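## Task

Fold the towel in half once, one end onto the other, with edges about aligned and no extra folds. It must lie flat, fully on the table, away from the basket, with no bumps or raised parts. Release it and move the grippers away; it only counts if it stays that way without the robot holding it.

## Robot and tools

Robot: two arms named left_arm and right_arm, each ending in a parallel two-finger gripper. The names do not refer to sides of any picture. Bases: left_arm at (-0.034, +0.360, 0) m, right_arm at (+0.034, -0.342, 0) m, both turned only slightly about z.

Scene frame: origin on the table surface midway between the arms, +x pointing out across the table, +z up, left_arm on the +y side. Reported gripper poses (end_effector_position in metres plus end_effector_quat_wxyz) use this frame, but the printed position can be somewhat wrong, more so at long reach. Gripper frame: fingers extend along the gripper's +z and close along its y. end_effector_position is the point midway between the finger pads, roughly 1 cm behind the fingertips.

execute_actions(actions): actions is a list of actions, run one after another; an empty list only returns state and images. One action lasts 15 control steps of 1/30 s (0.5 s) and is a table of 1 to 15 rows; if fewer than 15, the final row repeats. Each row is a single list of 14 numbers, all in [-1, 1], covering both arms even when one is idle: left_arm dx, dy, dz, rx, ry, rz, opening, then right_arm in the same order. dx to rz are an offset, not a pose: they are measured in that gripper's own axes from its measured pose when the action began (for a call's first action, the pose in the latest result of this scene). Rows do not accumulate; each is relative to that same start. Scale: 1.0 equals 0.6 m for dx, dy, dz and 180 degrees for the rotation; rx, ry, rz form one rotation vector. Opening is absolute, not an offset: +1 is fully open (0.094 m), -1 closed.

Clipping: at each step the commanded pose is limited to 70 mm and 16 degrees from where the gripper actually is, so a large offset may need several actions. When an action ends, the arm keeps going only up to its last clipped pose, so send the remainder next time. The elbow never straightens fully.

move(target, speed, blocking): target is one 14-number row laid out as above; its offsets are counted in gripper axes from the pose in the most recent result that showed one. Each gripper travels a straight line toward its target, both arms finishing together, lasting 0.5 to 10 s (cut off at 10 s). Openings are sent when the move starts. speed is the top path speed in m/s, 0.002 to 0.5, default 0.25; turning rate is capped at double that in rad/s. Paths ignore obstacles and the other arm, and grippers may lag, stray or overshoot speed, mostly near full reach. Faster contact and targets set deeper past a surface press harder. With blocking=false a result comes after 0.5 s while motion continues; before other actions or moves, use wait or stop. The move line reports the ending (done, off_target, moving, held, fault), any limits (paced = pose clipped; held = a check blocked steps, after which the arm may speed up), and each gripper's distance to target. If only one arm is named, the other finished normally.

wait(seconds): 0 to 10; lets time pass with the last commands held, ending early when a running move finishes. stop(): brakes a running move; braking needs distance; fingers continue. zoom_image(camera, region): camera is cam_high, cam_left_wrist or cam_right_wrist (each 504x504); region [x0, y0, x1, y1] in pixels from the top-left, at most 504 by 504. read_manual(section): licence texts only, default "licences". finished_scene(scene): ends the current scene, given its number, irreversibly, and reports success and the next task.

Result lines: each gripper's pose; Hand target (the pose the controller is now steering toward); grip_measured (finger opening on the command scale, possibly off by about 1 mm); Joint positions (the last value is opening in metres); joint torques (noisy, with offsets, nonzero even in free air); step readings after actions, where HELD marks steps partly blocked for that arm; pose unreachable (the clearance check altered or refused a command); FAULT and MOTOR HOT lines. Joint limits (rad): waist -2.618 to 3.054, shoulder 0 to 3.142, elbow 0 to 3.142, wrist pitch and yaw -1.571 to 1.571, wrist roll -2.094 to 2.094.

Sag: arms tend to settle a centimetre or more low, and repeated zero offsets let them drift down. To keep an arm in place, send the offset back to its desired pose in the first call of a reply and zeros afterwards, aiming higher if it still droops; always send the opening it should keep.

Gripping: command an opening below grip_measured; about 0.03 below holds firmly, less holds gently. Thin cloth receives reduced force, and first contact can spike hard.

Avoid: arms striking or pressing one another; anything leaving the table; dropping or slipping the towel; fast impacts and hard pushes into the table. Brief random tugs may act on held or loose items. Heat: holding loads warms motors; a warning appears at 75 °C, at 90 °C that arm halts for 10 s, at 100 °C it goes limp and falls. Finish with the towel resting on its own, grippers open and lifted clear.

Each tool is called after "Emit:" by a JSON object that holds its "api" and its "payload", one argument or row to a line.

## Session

Emit:
{"api": "execute_actions", "payload": {
  "actions": []
}}

Scene clock: 0.00 s.
left_arm: end_effector_position=(+0.3452, +0.3380, +0.4053) grip_measured=+1.000 end_effector_quat_wxyz=(+0.706, +0.016, +0.708, -0.020) | right_arm: end_effector_position=(+0.4110, -0.3026, +0.4116) grip_measured=+1.000 end_effector_quat_wxyz=(+0.712, -0.033, +0.700, +0.038)
Joint positions: left_arm=[-0.012  1.038  1.038 -0.004 -0.017 -0.005  0.094] | right_arm=[-0.016  1.036  1.042  0.011 -0.     0.007  0.094]
Joint velocities: left_arm=[-0.042  0.002 -0.002 -0.007  0.051 -0.007  0.   ] | right_arm=[-0.007  0.007 -0.007  0.066 -0.007  0.007  0.   ]
Joint torques (N m, as the arm reports them, + toward a larger angle): no reading
Hand target (left_arm): +0.343, +0.338, +0.412; +0.711, +0.016, +0.703, -0.021
Hand target (right_arm): +0.409, -0.303, +0.411; +0.710, -0.033, +0.703, +0.038

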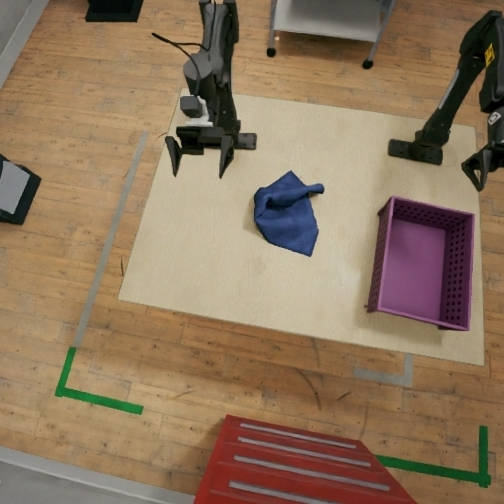

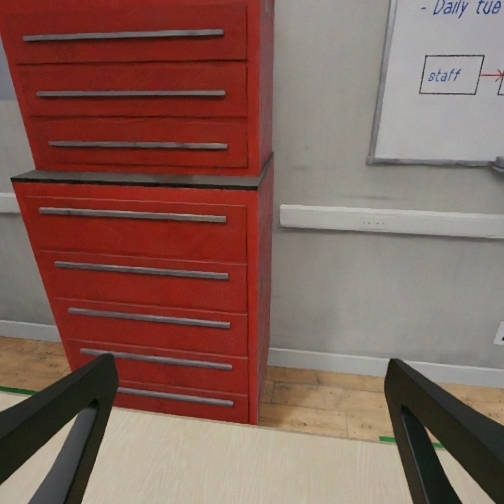

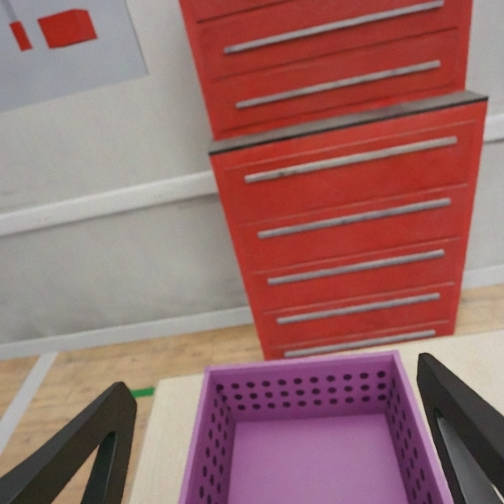

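Emit:
{"api": "zoom_image", "payload": {
  "camera": "cam_high",
  "region": [220, 150, 360, 270]
}}

Region (220, 150, 360, 270) of cam_high's 504x504 image, scaled by 3.600, with more detail than that image has; it fills the top 432 rows of this view, and the rest is white.

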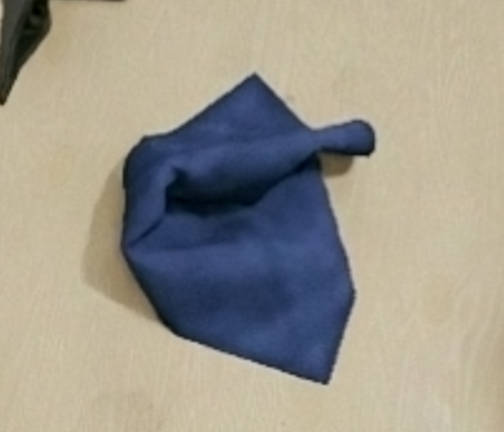

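Emit:
{"api": "move", "payload": {
  "target": [0,0,0,0,0,0,1, 0.57,0.55,-0.297,0,0.5,0,0]
}}

Emit:
{"api": "move", "payload": {
  "target": [0,0,0,0,0,0,1, 0,0,0,0,0,-0.46,0],
  "speed": 0.4
}}

Scene clock: 13.37 s.
left_arm: end_effector_position=(+0.3452, +0.3380, +0.4053) grip_measured=+1.000 end_effector_quat_wxyz=(+0.706, +0.016, +0.708, -0.020) | right_arm: end_effector_position=(+0.2072, +0.0050, +0.0662) grip_measured=+0.003 end_effector_quat_wxyz=(+0.007, -0.045, +0.999, +0.007)
Joint positions: left_arm=[-0.012  1.038  1.038 -0.004 -0.017 -0.005  0.094] | right_arm=[ 0.992  2.017  1.609 -1.143  0.006  1.017  0.047]
Joint velocities: left_arm=[-0.007  0.007 -0.002 -0.022 -0.007 -0.11   0.   ] | right_arm=[ 0.007 -0.012  0.007  0.007 -0.007  0.007  0.   ]
Joint torques (N m, as the arm reports them, + toward a larger angle): left_arm=[ 0.   -2.22  8.73  1.76  0.    0.  ] | right_arm=[ 0.68 -8.42  7.42  0.14 -0.01  0.08]
Hand target (left_arm): +0.345, +0.338, +0.405; +0.706, +0.016, +0.708, -0.020
Hand target (right_arm): +0.204, +0.010, +0.068; +0.004, -0.047, +0.999, +0.008
Off the commanded pose (left_arm): 0.000 m, 0 deg.
Off the commanded pose (right_arm): 0.006 m, 1 deg.
move: done

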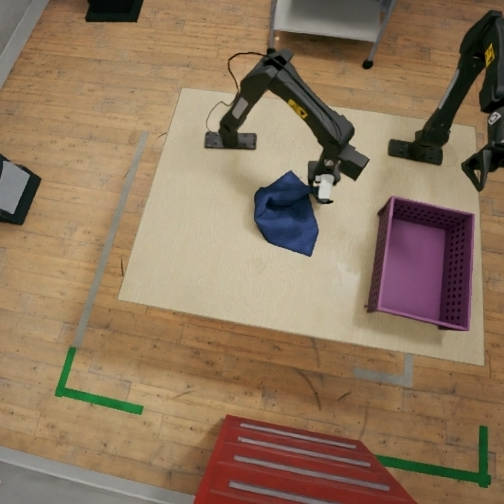

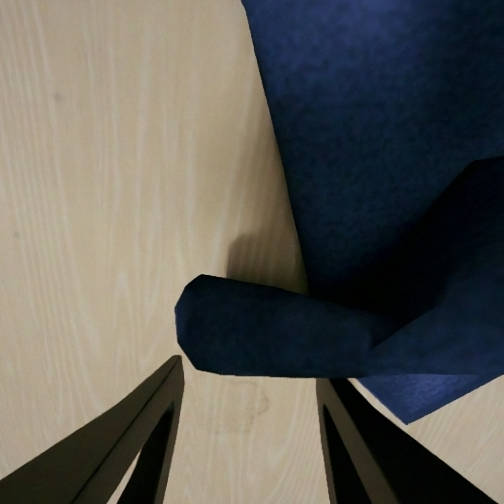

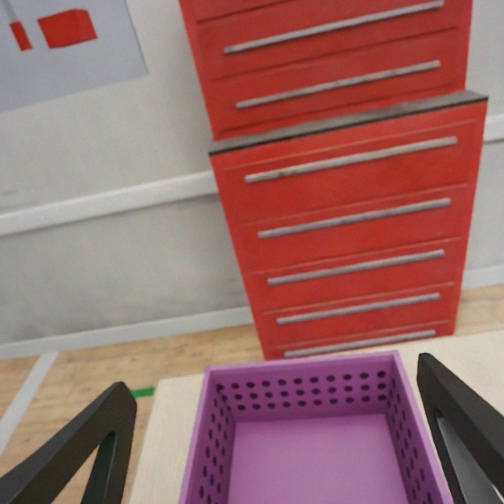

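Scene clock: 15.83 s.
left_arm: end_effector_position=(+0.3452, +0.3380, +0.4053) grip_measured=+1.000 end_effector_quat_wxyz=(+0.706, +0.016, +0.708, -0.020) | right_arm: end_effector_position=(+0.2072, +0.0050, +0.0662) grip_measured=+0.003 end_effector_quat_wxyz=(+0.010, -0.691, +0.722, +0.000)
Joint positions: left_arm=[-0.012  1.038  1.038 -0.004 -0.017 -0.005  0.094] | right_arm=[ 0.992  2.017  1.609 -1.143  0.006 -0.419  0.047]
Joint velocities: left_arm=[ 0.002 -0.012 -0.007 -0.022  0.037 -0.022  0.   ] | right_arm=[-0.027  0.022 -0.012 -0.051 -0.022 -0.066  0.001]
Joint torques (N m, as the arm reports them, + toward a larger angle): left_arm=[-0.05 -2.33  8.71  1.79  0.02 -0.01] | right_arm=[ 0.05 -9.19  5.5   0.22  0.01 -0.01]
Hand target (left_arm): +0.345, +0.338, +0.405; +0.706, +0.016, +0.708, -0.020
Hand target (right_arm): +0.207, +0.005, +0.066; -0.010, +0.695, -0.719, -0.000
Off the commanded pose (left_arm): 0.000 m, 0 deg.
Off the commanded pose (right_arm): 0.000 m, 0 deg.
move: done

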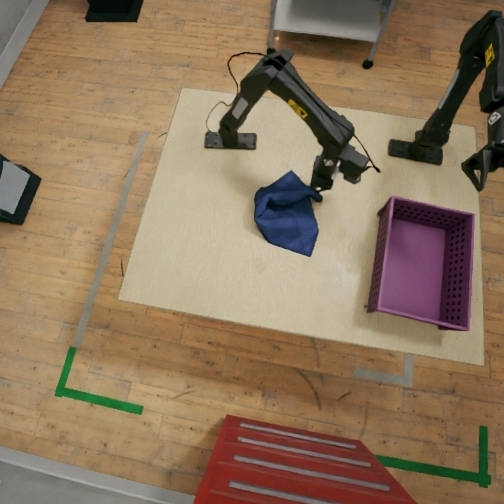

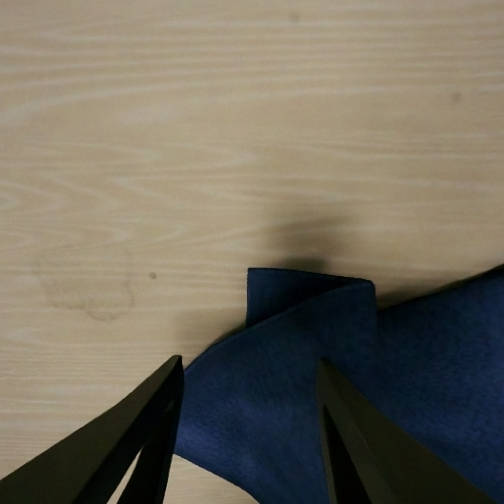

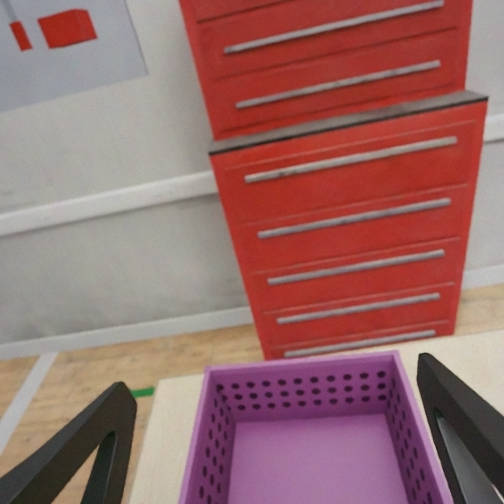

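Emit:
{"api": "move", "payload": {
  "target": [0,0,0,0,0,0,1, 0.05,-0.05,-0.15,0,0,0,1]
}}

Scene clock: 21.33 s.
left_arm: end_effector_position=(+0.3452, +0.3380, +0.4053) grip_measured=+1.000 end_effector_quat_wxyz=(+0.706, +0.016, +0.708, -0.020) | right_arm: end_effector_position=(+0.2335, -0.0274, +0.1525) grip_measured=+1.000 end_effector_quat_wxyz=(+0.009, -0.690, +0.723, -0.001)
Joint positions: left_arm=[-0.012  1.038  1.038 -0.004 -0.017 -0.005  0.094] | right_arm=[ 0.889  1.954  1.863 -1.464  0.006 -0.518  0.094]
Joint velocities: left_arm=[-0.012 -0.012 -0.002 -0.007  0.037  0.022  0.   ] | right_arm=[-0.017 -0.002 -0.007 -0.022  0.007 -0.022  0.   ]
Joint torques (N m, as the arm reports them, + toward a larger angle): left_arm=[-0.08 -2.23  8.63  1.77  0.01 -0.02] | right_arm=[-0.3  -8.37  6.99  0.12  0.02  0.  ]
Hand target (left_arm): +0.345, +0.338, +0.405; +0.706, +0.016, +0.708, -0.020
Hand target (right_arm): +0.235, -0.027, +0.156; -0.011, +0.691, -0.723, +0.000
Off the commanded pose (left_arm): 0.000 m, 0 deg.
Off the commanded pose (right_arm): 0.004 m, 0 deg.
move: done

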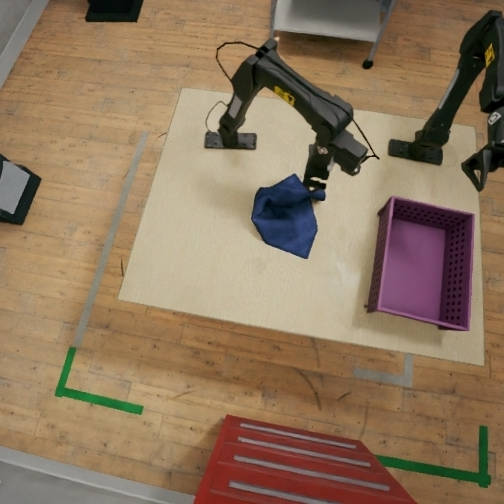

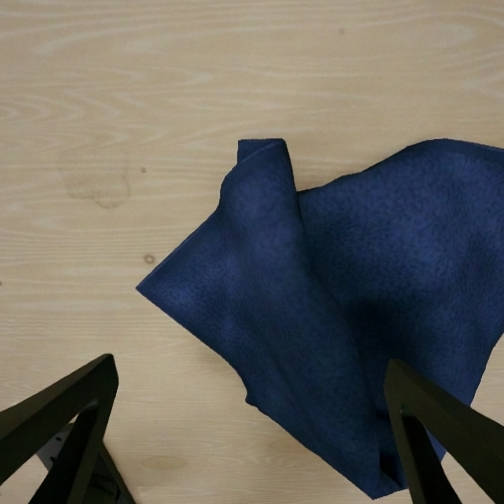

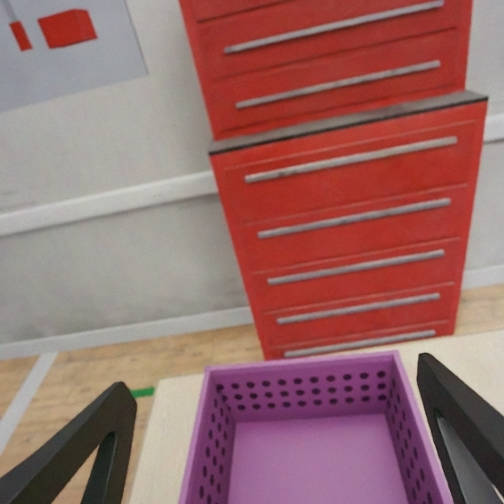

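Emit:
{"api": "move", "payload": {
  "target": [0,0,0,0,0,0,1, -0.06,-0.01,0.2,0,0,0,0.3],
  "speed": 0.15
}}

Emit:
{"api": "move", "payload": {
  "target": [0,0,0,0,0,0,1, 0,0,0.01,0,0,0,-1]
}}

Emit:
{"api": "move", "payload": {
  "target": [0,0,0,0,0,0,1, 0.3,-0.05,-0.3,0,0,0,-1],
  "speed": 0.15
}}

Emit:
{"api": "move", "payload": {
  "target": [0,0,0,0,0,0,1, 0.35,-0.05,0.25,0,0,0,-1],
  "speed": 0.15
}}

Emit:
{"api": "move", "payload": {
  "target": [0,0,0,0,0,0,1, 0,0,0,0,0,0,0.3]
}}

Emit:
{"api": "move", "payload": {
  "target": [0,0,0,0,0,0,1, 0.05,0.15,-0.3,0,0,0.4,0.3]
}}

Scene clock: 34.43 s.
left_arm: end_effector_position=(+0.3452, +0.3380, +0.4053) grip_measured=+1.000 end_effector_quat_wxyz=(+0.706, +0.016, +0.708, -0.020) | right_arm: end_effector_position=(+0.2475, +0.0087, +0.0412) grip_measured=+0.303 end_effector_quat_wxyz=(+0.016, -0.688, +0.725, +0.001)
Joint positions: left_arm=[-0.012  1.038  1.038 -0.004 -0.017 -0.005  0.094] | right_arm=[ 0.908  2.112  1.651 -1.077  0.006 -0.495  0.061]
Joint velocities: left_arm=[-0.017 -0.012  0.007 -0.022  0.007  0.037  0.   ] | right_arm=[-0.017  0.002  0.002  0.051 -0.022 -0.022 -0.   ]
Joint torques (N m, as the arm reports them, + toward a larger angle): left_arm=[-0.06 -2.25  8.69  1.79  0.    0.  ] | right_arm=[ 0.74 -9.17  4.39  0.33  0.03  0.09]
Hand target (left_arm): +0.345, +0.338, +0.405; +0.706, +0.016, +0.708, -0.020
Hand target (right_arm): +0.242, +0.008, +0.033; -0.008, +0.691, -0.723, +0.001
Off the commanded pose (left_arm): 0.000 m, 0 deg.
Off the commanded pose (right_arm): 0.009 m, 1 deg.
move: done

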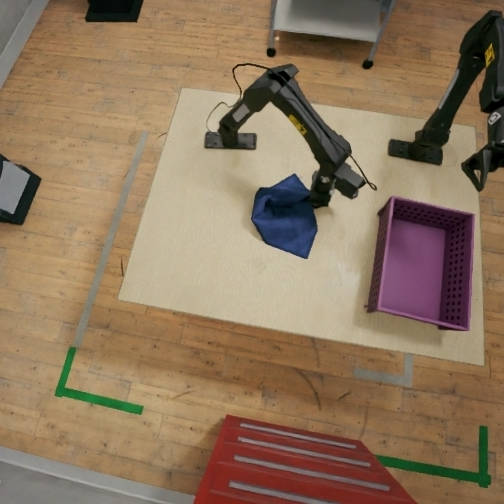

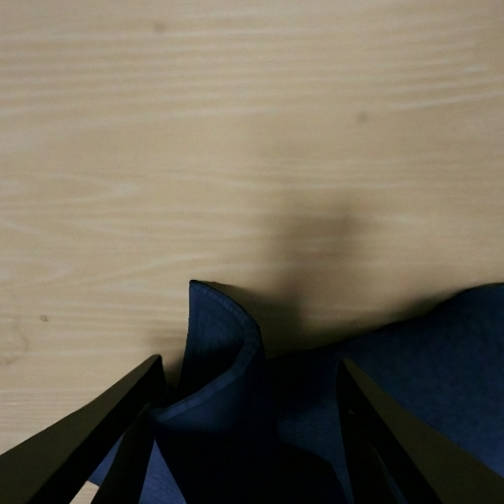

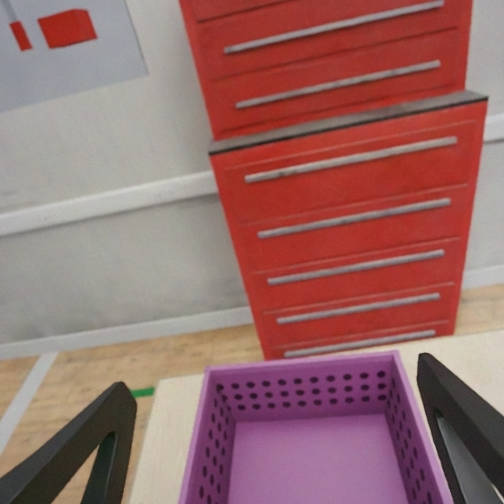

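Scene clock: 35.13 s.
left_arm: end_effector_position=(+0.3452, +0.3380, +0.4053) grip_measured=+1.000 end_effector_quat_wxyz=(+0.706, +0.016, +0.708, -0.020) | right_arm: end_effector_position=(+0.2487, +0.0107, +0.0413) grip_measured=-0.894 end_effector_quat_wxyz=(+0.021, -0.688, +0.725, +0.003)
Joint positions: left_arm=[-0.012  1.038  1.038 -0.004 -0.017 -0.005  0.094] | right_arm=[ 0.908  2.112  1.651 -1.067  0.006 -0.495  0.005]
Joint velocities: left_arm=[-0.012 -0.007 -0.012 -0.037  0.022 -0.007  0.   ] | right_arm=[-0.007 -0.007  0.002 -0.007 -0.007 -0.051 -0.001]
Joint torques (N m, as the arm reports them, + toward a larger angle): left_arm=[ 0.03 -2.2   8.76  1.8   0.01  0.  ] | right_arm=[-0.02 -9.55  4.27  0.39  0.    0.05]
Hand target (left_arm): +0.345, +0.338, +0.405; +0.706, +0.016, +0.708, -0.020
Hand target (right_arm): +0.248, +0.009, +0.035; -0.016, +0.688, -0.725, -0.001
Off the commanded pose (left_arm): 0.000 m, 0 deg.
Off the commanded pose (right_arm): 0.006 m, 1 deg.
move: done

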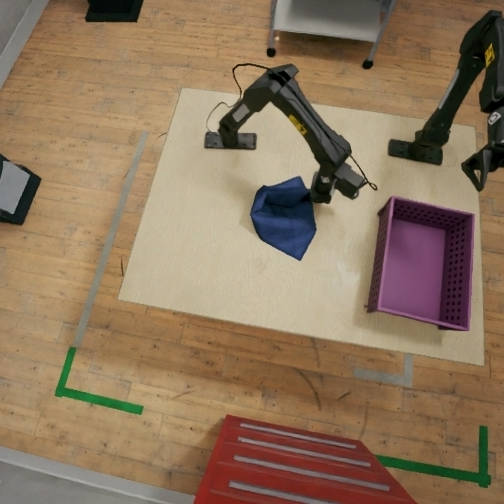

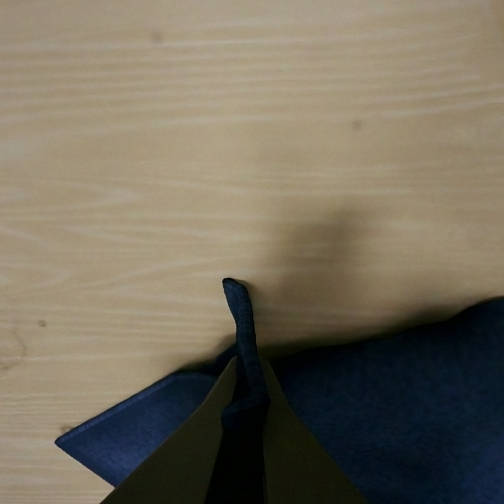

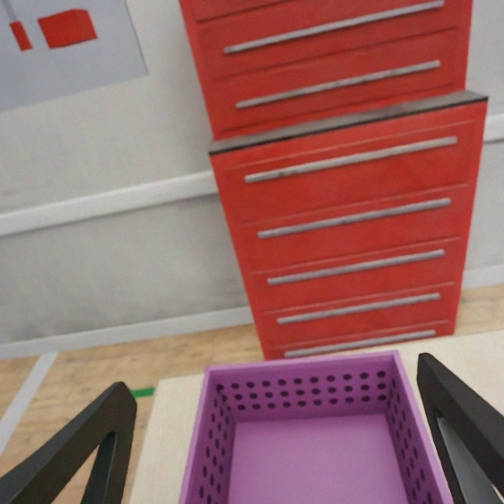

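Scene clock: 37.33 s.
left_arm: end_effector_position=(+0.3452, +0.3380, +0.4053) grip_measured=+1.000 end_effector_quat_wxyz=(+0.706, +0.016, +0.708, -0.020) | right_arm: end_effector_position=(+0.2669, -0.1741, +0.2067) grip_measured=-0.894 end_effector_quat_wxyz=(+0.037, -0.688, +0.725, -0.008)
Joint positions: left_arm=[-0.012  1.038  1.038 -0.004 -0.017 -0.005  0.094] | right_arm=[ 0.508  1.596  1.644 -1.545  0.006 -0.895  0.005]
Joint velocities: left_arm=[-0.007 -0.002  0.002  0.007 -0.095 -0.095  0.   ] | right_arm=[ 0.012 -0.012 -0.007 -0.081 -0.066 -0.022 -0.001]
Joint torques (N m, as the arm reports them, + toward a larger angle): left_arm=[ 0.   -2.35  8.58  1.79  0.01 -0.02] | right_arm=[-0.58 -6.56  7.16  0.16 -0.08 -0.03]
Hand target (left_arm): +0.345, +0.338, +0.405; +0.706, +0.016, +0.708, -0.020
Hand target (right_arm): +0.267, -0.175, +0.216; -0.049, +0.688, -0.724, +0.005
Off the commanded pose (left_arm): 0.000 m, 0 deg.
Off the commanded pose (right_arm): 0.010 m, 2 deg.
joint sent to its limit (right arm) — the command would take joint 4 (wrist pitch) past its lower limit, so that joint was sent only as far as its limit.
move: done

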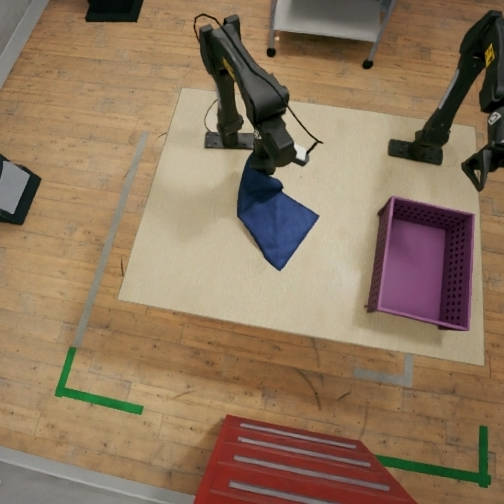

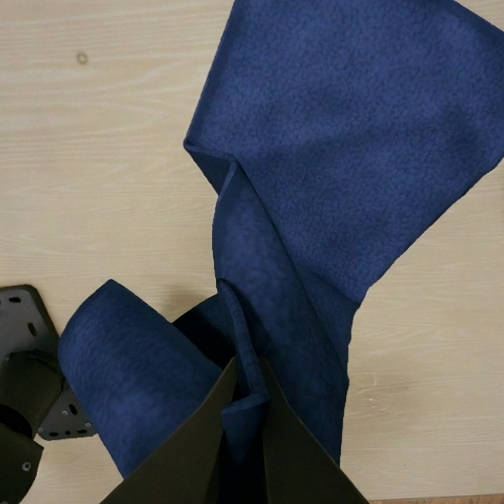

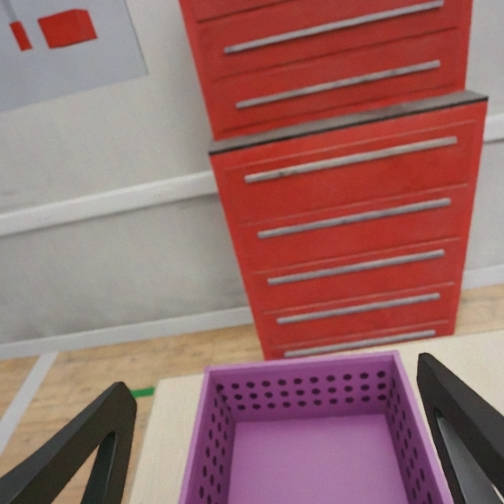

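Scene clock: 39.63 s.
left_arm: end_effector_position=(+0.3452, +0.3380, +0.4053) grip_measured=+1.000 end_effector_quat_wxyz=(+0.706, +0.016, +0.708, -0.020) | right_arm: end_effector_position=(+0.3016, -0.3834, +0.0606) grip_measured=-0.894 end_effector_quat_wxyz=(+0.035, -0.688, +0.724, -0.031)
Joint positions: left_arm=[-0.012  1.038  1.038 -0.004 -0.017 -0.005  0.094] | right_arm=[-0.289  1.522  0.982 -0.94  -0.02  -1.692  0.005]
Joint velocities: left_arm=[ 0.007 -0.007 -0.017 -0.022  0.007 -0.11   0.   ] | right_arm=[ 0.027 -0.002  0.017  0.051  0.007 -0.066  0.   ]
Joint torques (N m, as the arm reports them, + toward a larger angle): left_arm=[ 0.06 -2.26  8.68  1.82  0.02  0.  ] | right_arm=[-0.55 -4.05  4.04  0.41 -0.15 -0.03]
Hand target (left_arm): +0.345, +0.338, +0.405; +0.706, +0.016, +0.708, -0.020
Hand target (right_arm): +0.296, -0.382, +0.052; -0.033, +0.688, -0.725, +0.014
Off the commanded pose (left_arm): 0.000 m, 0 deg.
Off the commanded pose (right_arm): 0.013 m, 3 deg.
move: off_target (right_arm)

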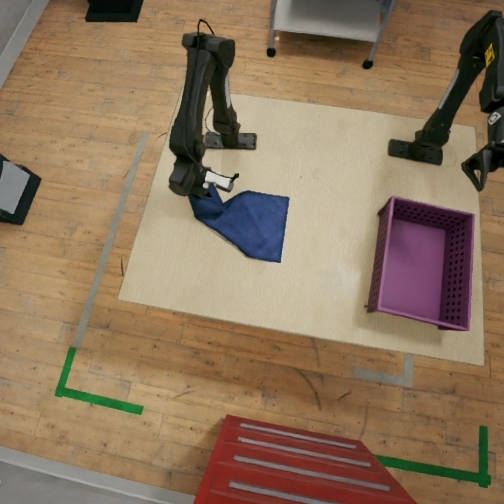

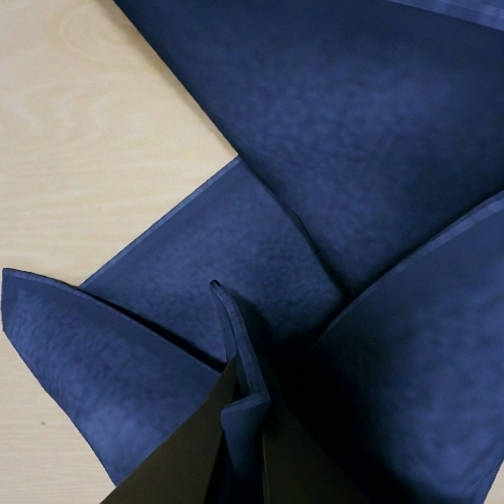

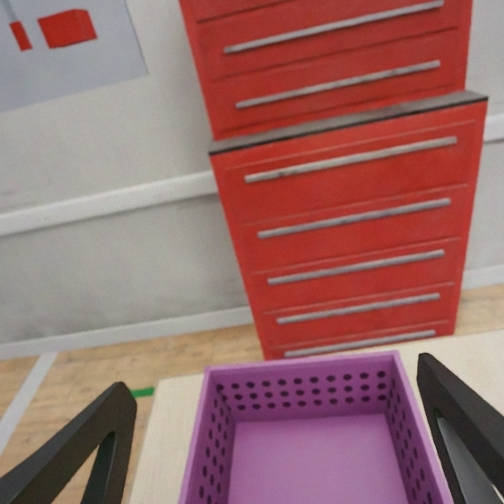

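Scene clock: 40.13 s.
left_arm: end_effector_position=(+0.3452, +0.3380, +0.4053) grip_measured=+1.000 end_effector_quat_wxyz=(+0.706, +0.016, +0.708, -0.020) | right_arm: end_effector_position=(+0.3016, -0.3834, +0.0606) grip_measured=+0.297 end_effector_quat_wxyz=(+0.035, -0.688, +0.724, -0.031)
Joint positions: left_arm=[-0.012  1.038  1.038 -0.004 -0.017 -0.005  0.094] | right_arm=[-0.289  1.522  0.982 -0.94  -0.02  -1.692  0.061]
Joint velocities: left_arm=[ 0.002 -0.007 -0.002  0.007  0.066 -0.037  0.   ] | right_arm=[-0.012 -0.002  0.017 -0.037  0.051  0.007 -0.   ]
Joint torques (N m, as the arm reports them, + toward a larger angle): left_arm=[-0.02 -2.26  8.62  1.79 -0.01 -0.02] | right_arm=[ 0.09 -5.11  5.42  0.37  0.01  0.01]
Hand target (left_arm): +0.345, +0.338, +0.405; +0.706, +0.016, +0.708, -0.020
Hand target (right_arm): +0.302, -0.383, +0.061; -0.035, +0.688, -0.724, +0.031
Off the commanded pose (left_arm): 0.000 m, 0 deg.
Off the commanded pose (right_arm): 0.000 m, 0 deg.
move: done

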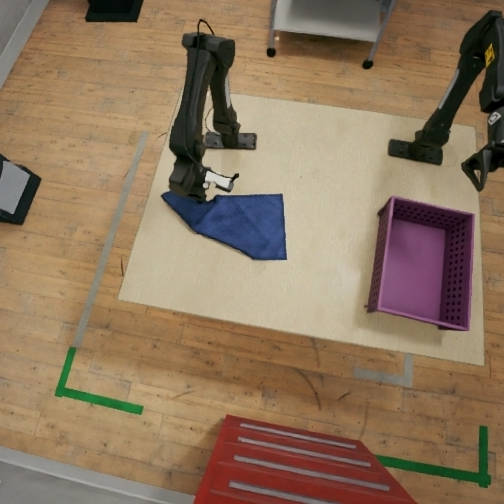

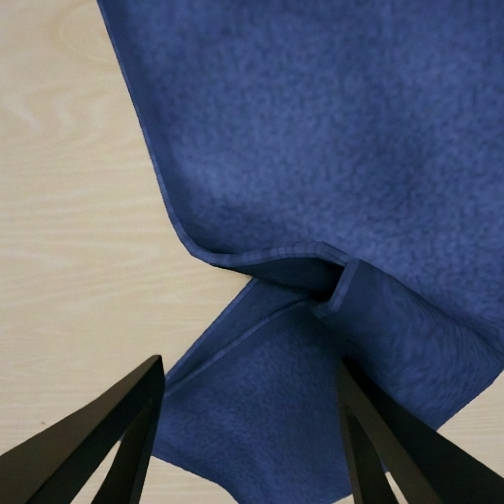

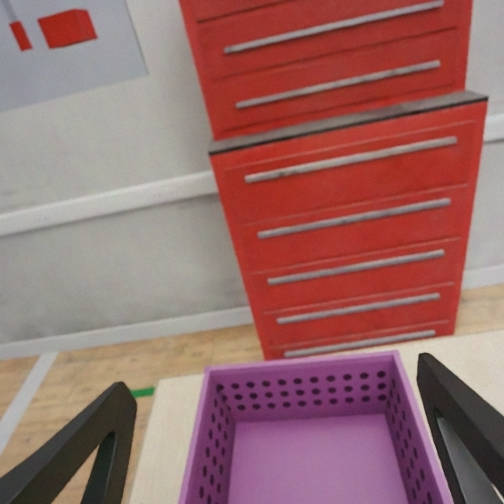

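Scene clock: 43.17 s.
left_arm: end_effector_position=(+0.3452, +0.3380, +0.4053) grip_measured=+1.000 end_effector_quat_wxyz=(+0.706, +0.016, +0.708, -0.020) | right_arm: end_effector_position=(+0.1981, -0.4118, +0.2220) grip_measured=+0.297 end_effector_quat_wxyz=(+0.110, -0.139, +0.982, -0.058)
Joint positions: left_arm=[-0.012  1.038  1.038 -0.004 -0.017 -0.005  0.094] | right_arm=[-0.55   1.063  1.29  -1.548 -0.022 -0.712  0.061]
Joint velocities: left_arm=[-0.017 -0.012 -0.017 -0.007  0.007  0.066  0.   ] | right_arm=[-0.002  0.002 -0.007 -0.022 -0.051  0.037 -0.   ]
Joint torques (N m, as the arm reports them, + toward a larger angle): left_arm=[ 0.   -2.28  8.68  1.79  0.03 -0.02] | right_arm=[-0.78 -2.37  7.02  0.53 -0.13  0.08]
Hand target (left_arm): +0.345, +0.338, +0.405; +0.706, +0.016, +0.708, -0.020
Hand target (right_arm): +0.196, -0.411, +0.231; +0.127, -0.129, +0.982, -0.061
Off the commanded pose (left_arm): 0.000 m, 0 deg.
Off the commanded pose (right_arm): 0.010 m, 10 deg.
joint sent to its limit (right arm) — the command would take joint 4 (wrist pitch) past its lower limit, so that joint was sent only as far as its limit.
move: off_target (right_arm)

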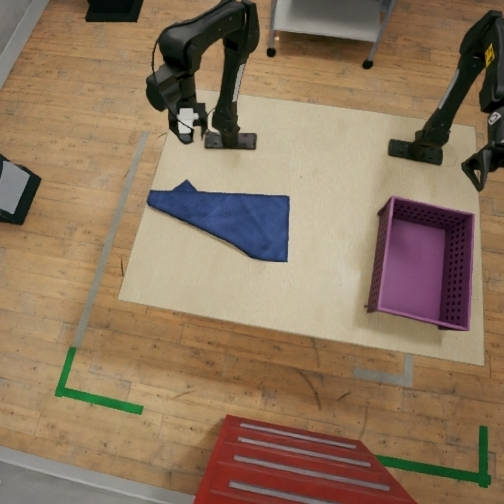

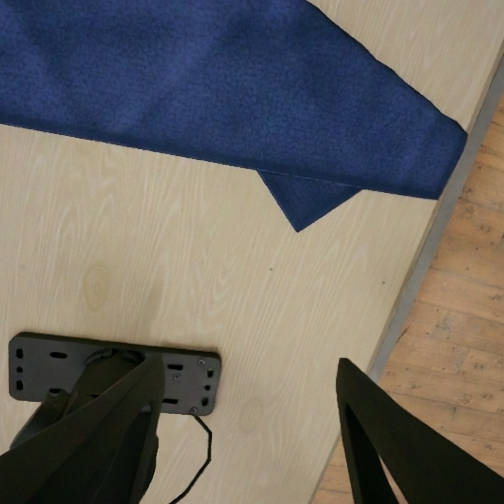

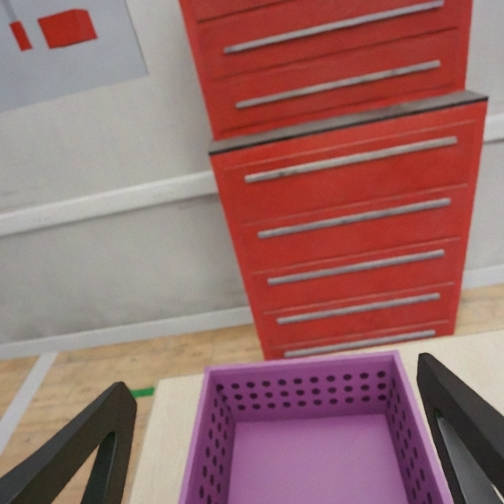

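Emit:
{"api": "move", "payload": {
  "target": [0,0,0,0,0,0,1, -0.073,-0.183,0.30,-0.046,0.064,0,0.6]
}}

Emit:
{"api": "move", "payload": {
  "target": [0,0,0,0,0,0,1, 0,0,0,0,0,0.49,0.6],
  "speed": 0.4
}}

Scene clock: 61.03 s.
left_arm: end_effector_position=(+0.3452, +0.3380, +0.4053) grip_measured=+1.000 end_effector_quat_wxyz=(+0.706, +0.016, +0.708, -0.020) | right_arm: end_effector_position=(+0.3032, -0.5092, +0.0672) grip_measured=+0.597 end_effector_quat_wxyz=(-0.008, -0.143, +0.990, +0.007)
Joint positions: left_arm=[-0.012  1.038  1.038 -0.004 -0.017 -0.005  0.094] | right_arm=[-0.678  1.791  1.308 -1.11  -0.001 -0.848  0.075]
Joint velocities: left_arm=[ 0.017 -0.002 -0.012  0.037  0.022 -0.037  0.   ] | right_arm=[-0.012 -0.002  0.002 -0.066  0.037  0.007  0.   ]
Joint torques (N m, as the arm reports them, + toward a larger angle): left_arm=[ 0.02 -2.2   8.65  1.79  0.    0.01] | right_arm=[-0.76 -6.73  7.17  0.2   0.05 -0.02]
Hand target (left_arm): +0.345, +0.338, +0.405; +0.706, +0.016, +0.708, -0.020
Hand target (right_arm): +0.309, -0.518, +0.071; +0.000, -0.140, +0.990, -0.003
Off the commanded pose (left_arm): 0.000 m, 0 deg.
Off the commanded pose (right_arm): 0.013 m, 1 deg.
move: off_target (right_arm)

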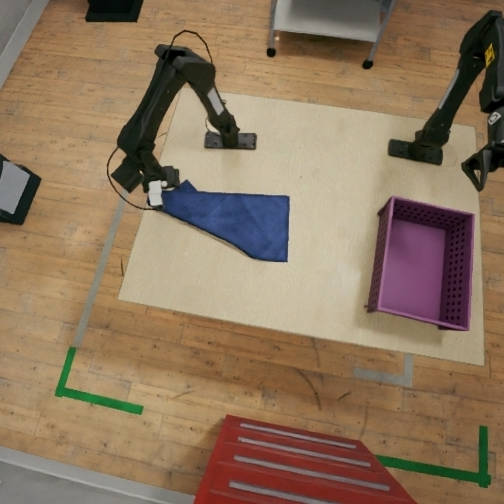

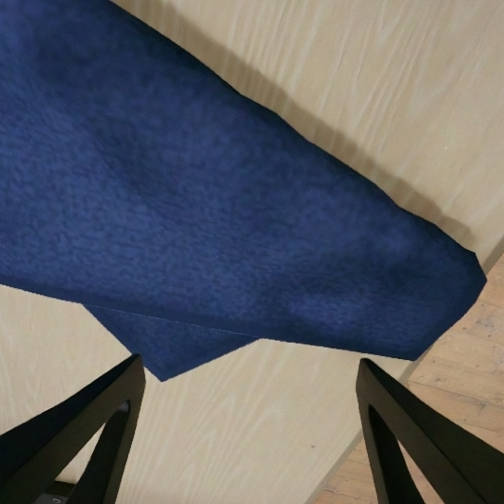

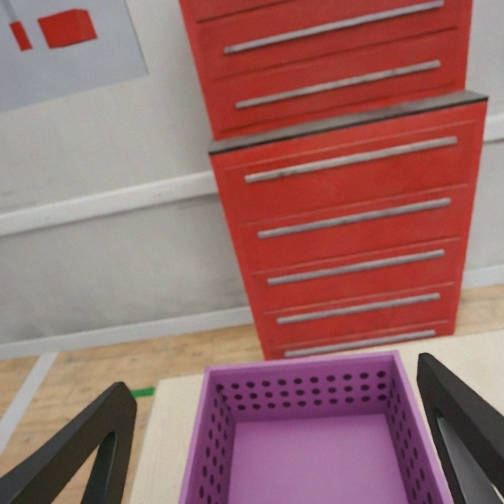

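Scene clock: 63.63 s.
left_arm: end_effector_position=(+0.3452, +0.3380, +0.4053) grip_measured=+1.000 end_effector_quat_wxyz=(+0.706, +0.016, +0.708, -0.020) | right_arm: end_effector_position=(+0.3032, -0.5092, +0.0672) grip_measured=+0.597 end_effector_quat_wxyz=(-0.011, +0.583, +0.813, -0.000)
Joint positions: left_arm=[-0.012  1.038  1.038 -0.004 -0.017 -0.005  0.094] | right_arm=[-0.678  1.791  1.308 -1.11  -0.001  0.683  0.075]
Joint velocities: left_arm=[-0.017  0.007 -0.017  0.007 -0.037 -0.051  0.   ] | right_arm=[-0.012 -0.007  0.017  0.022  0.066  0.007  0.   ]
Joint torques (N m, as the arm reports them, + toward a larger angle): left_arm=[ 0.01 -2.22  8.58  1.79  0.    0.01] | right_arm=[ 0.06 -7.26  5.39  0.16  0.01  0.07]
Hand target (left_arm): +0.345, +0.338, +0.405; +0.706, +0.016, +0.708, -0.020
Hand target (right_arm): +0.303, -0.509, +0.067; -0.011, +0.586, +0.810, -0.000
Off the commanded pose (left_arm): 0.000 m, 0 deg.
Off the commanded pose (right_arm): 0.000 m, 1 deg.
move: done

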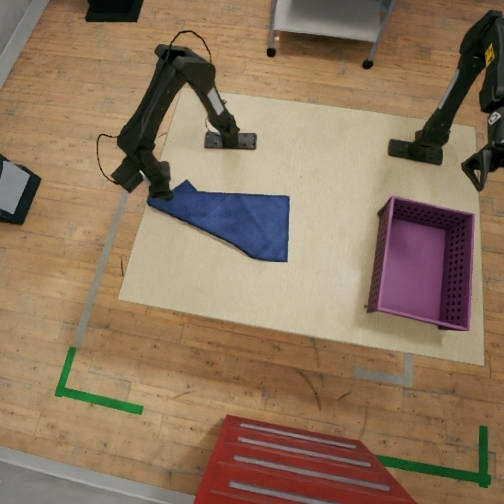

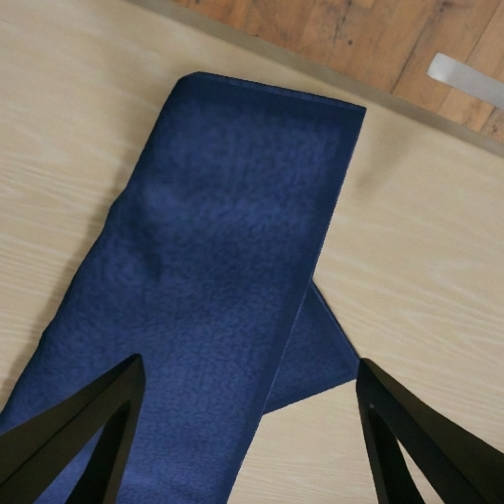

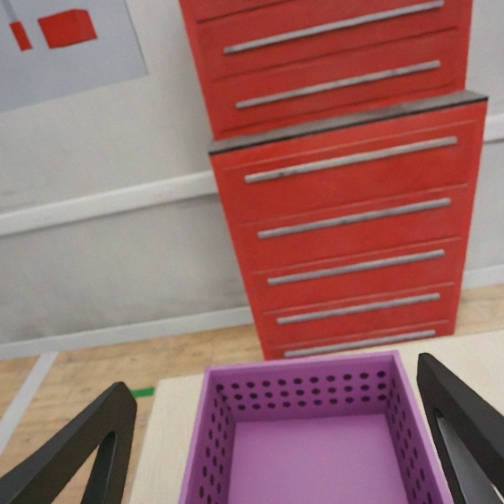

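Emit:
{"api": "move", "payload": {
  "target": [0,0,0,0,0,0,1, -0.085,-0.055,0.04,-0.03,0,0.03,-0.2],
  "speed": 0.12
}}

Scene clock: 71.33 s.
left_arm: end_effector_position=(+0.3452, +0.3380, +0.4053) grip_measured=+1.000 end_effector_quat_wxyz=(+0.706, +0.016, +0.708, -0.020) | right_arm: end_effector_position=(+0.2911, -0.5711, +0.0527) grip_measured=-0.197 end_effector_quat_wxyz=(+0.028, +0.621, +0.782, +0.031)
Joint positions: left_arm=[-0.012  1.038  1.038 -0.004 -0.017 -0.005  0.094] | right_arm=[-0.883  1.84   1.308 -0.988 -0.066  0.577  0.038]
Joint velocities: left_arm=[ 0.007  0.007 -0.017 -0.037 -0.022 -0.022  0.   ] | right_arm=[-0.017 -0.002  0.002  0.022 -0.037 -0.066 -0.   ]
Joint torques (N m, as the arm reports them, + toward a larger angle): left_arm=[-0.04 -2.31  8.75  1.76  0.02  0.  ] | right_arm=[-0.29 -6.59  4.16  0.35 -0.11 -0.03]
Hand target (left_arm): +0.345, +0.338, +0.405; +0.706, +0.016, +0.708, -0.020
Hand target (right_arm): +0.288, -0.568, +0.043; +0.016, +0.620, +0.783, +0.036
Off the commanded pose (left_arm): 0.000 m, 0 deg.
Off the commanded pose (right_arm): 0.011 m, 2 deg.
move: off_target (right_arm)

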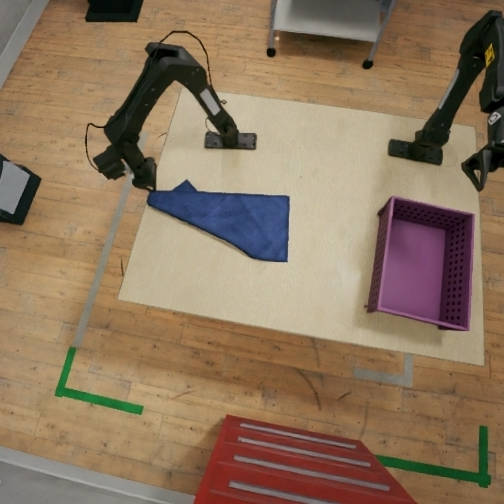

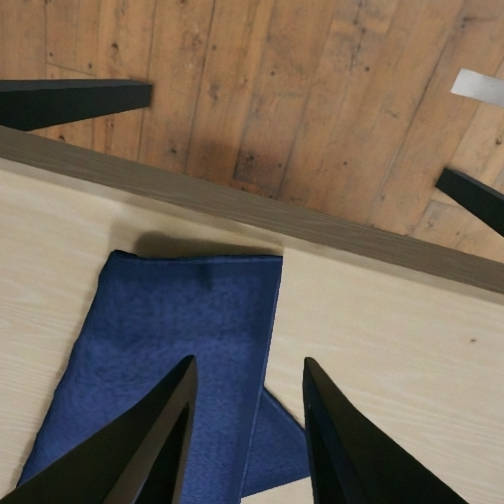

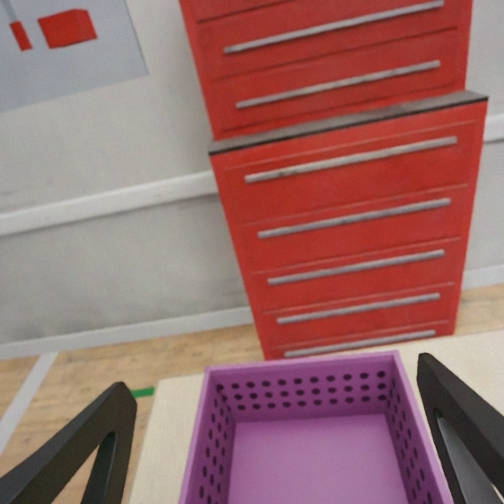

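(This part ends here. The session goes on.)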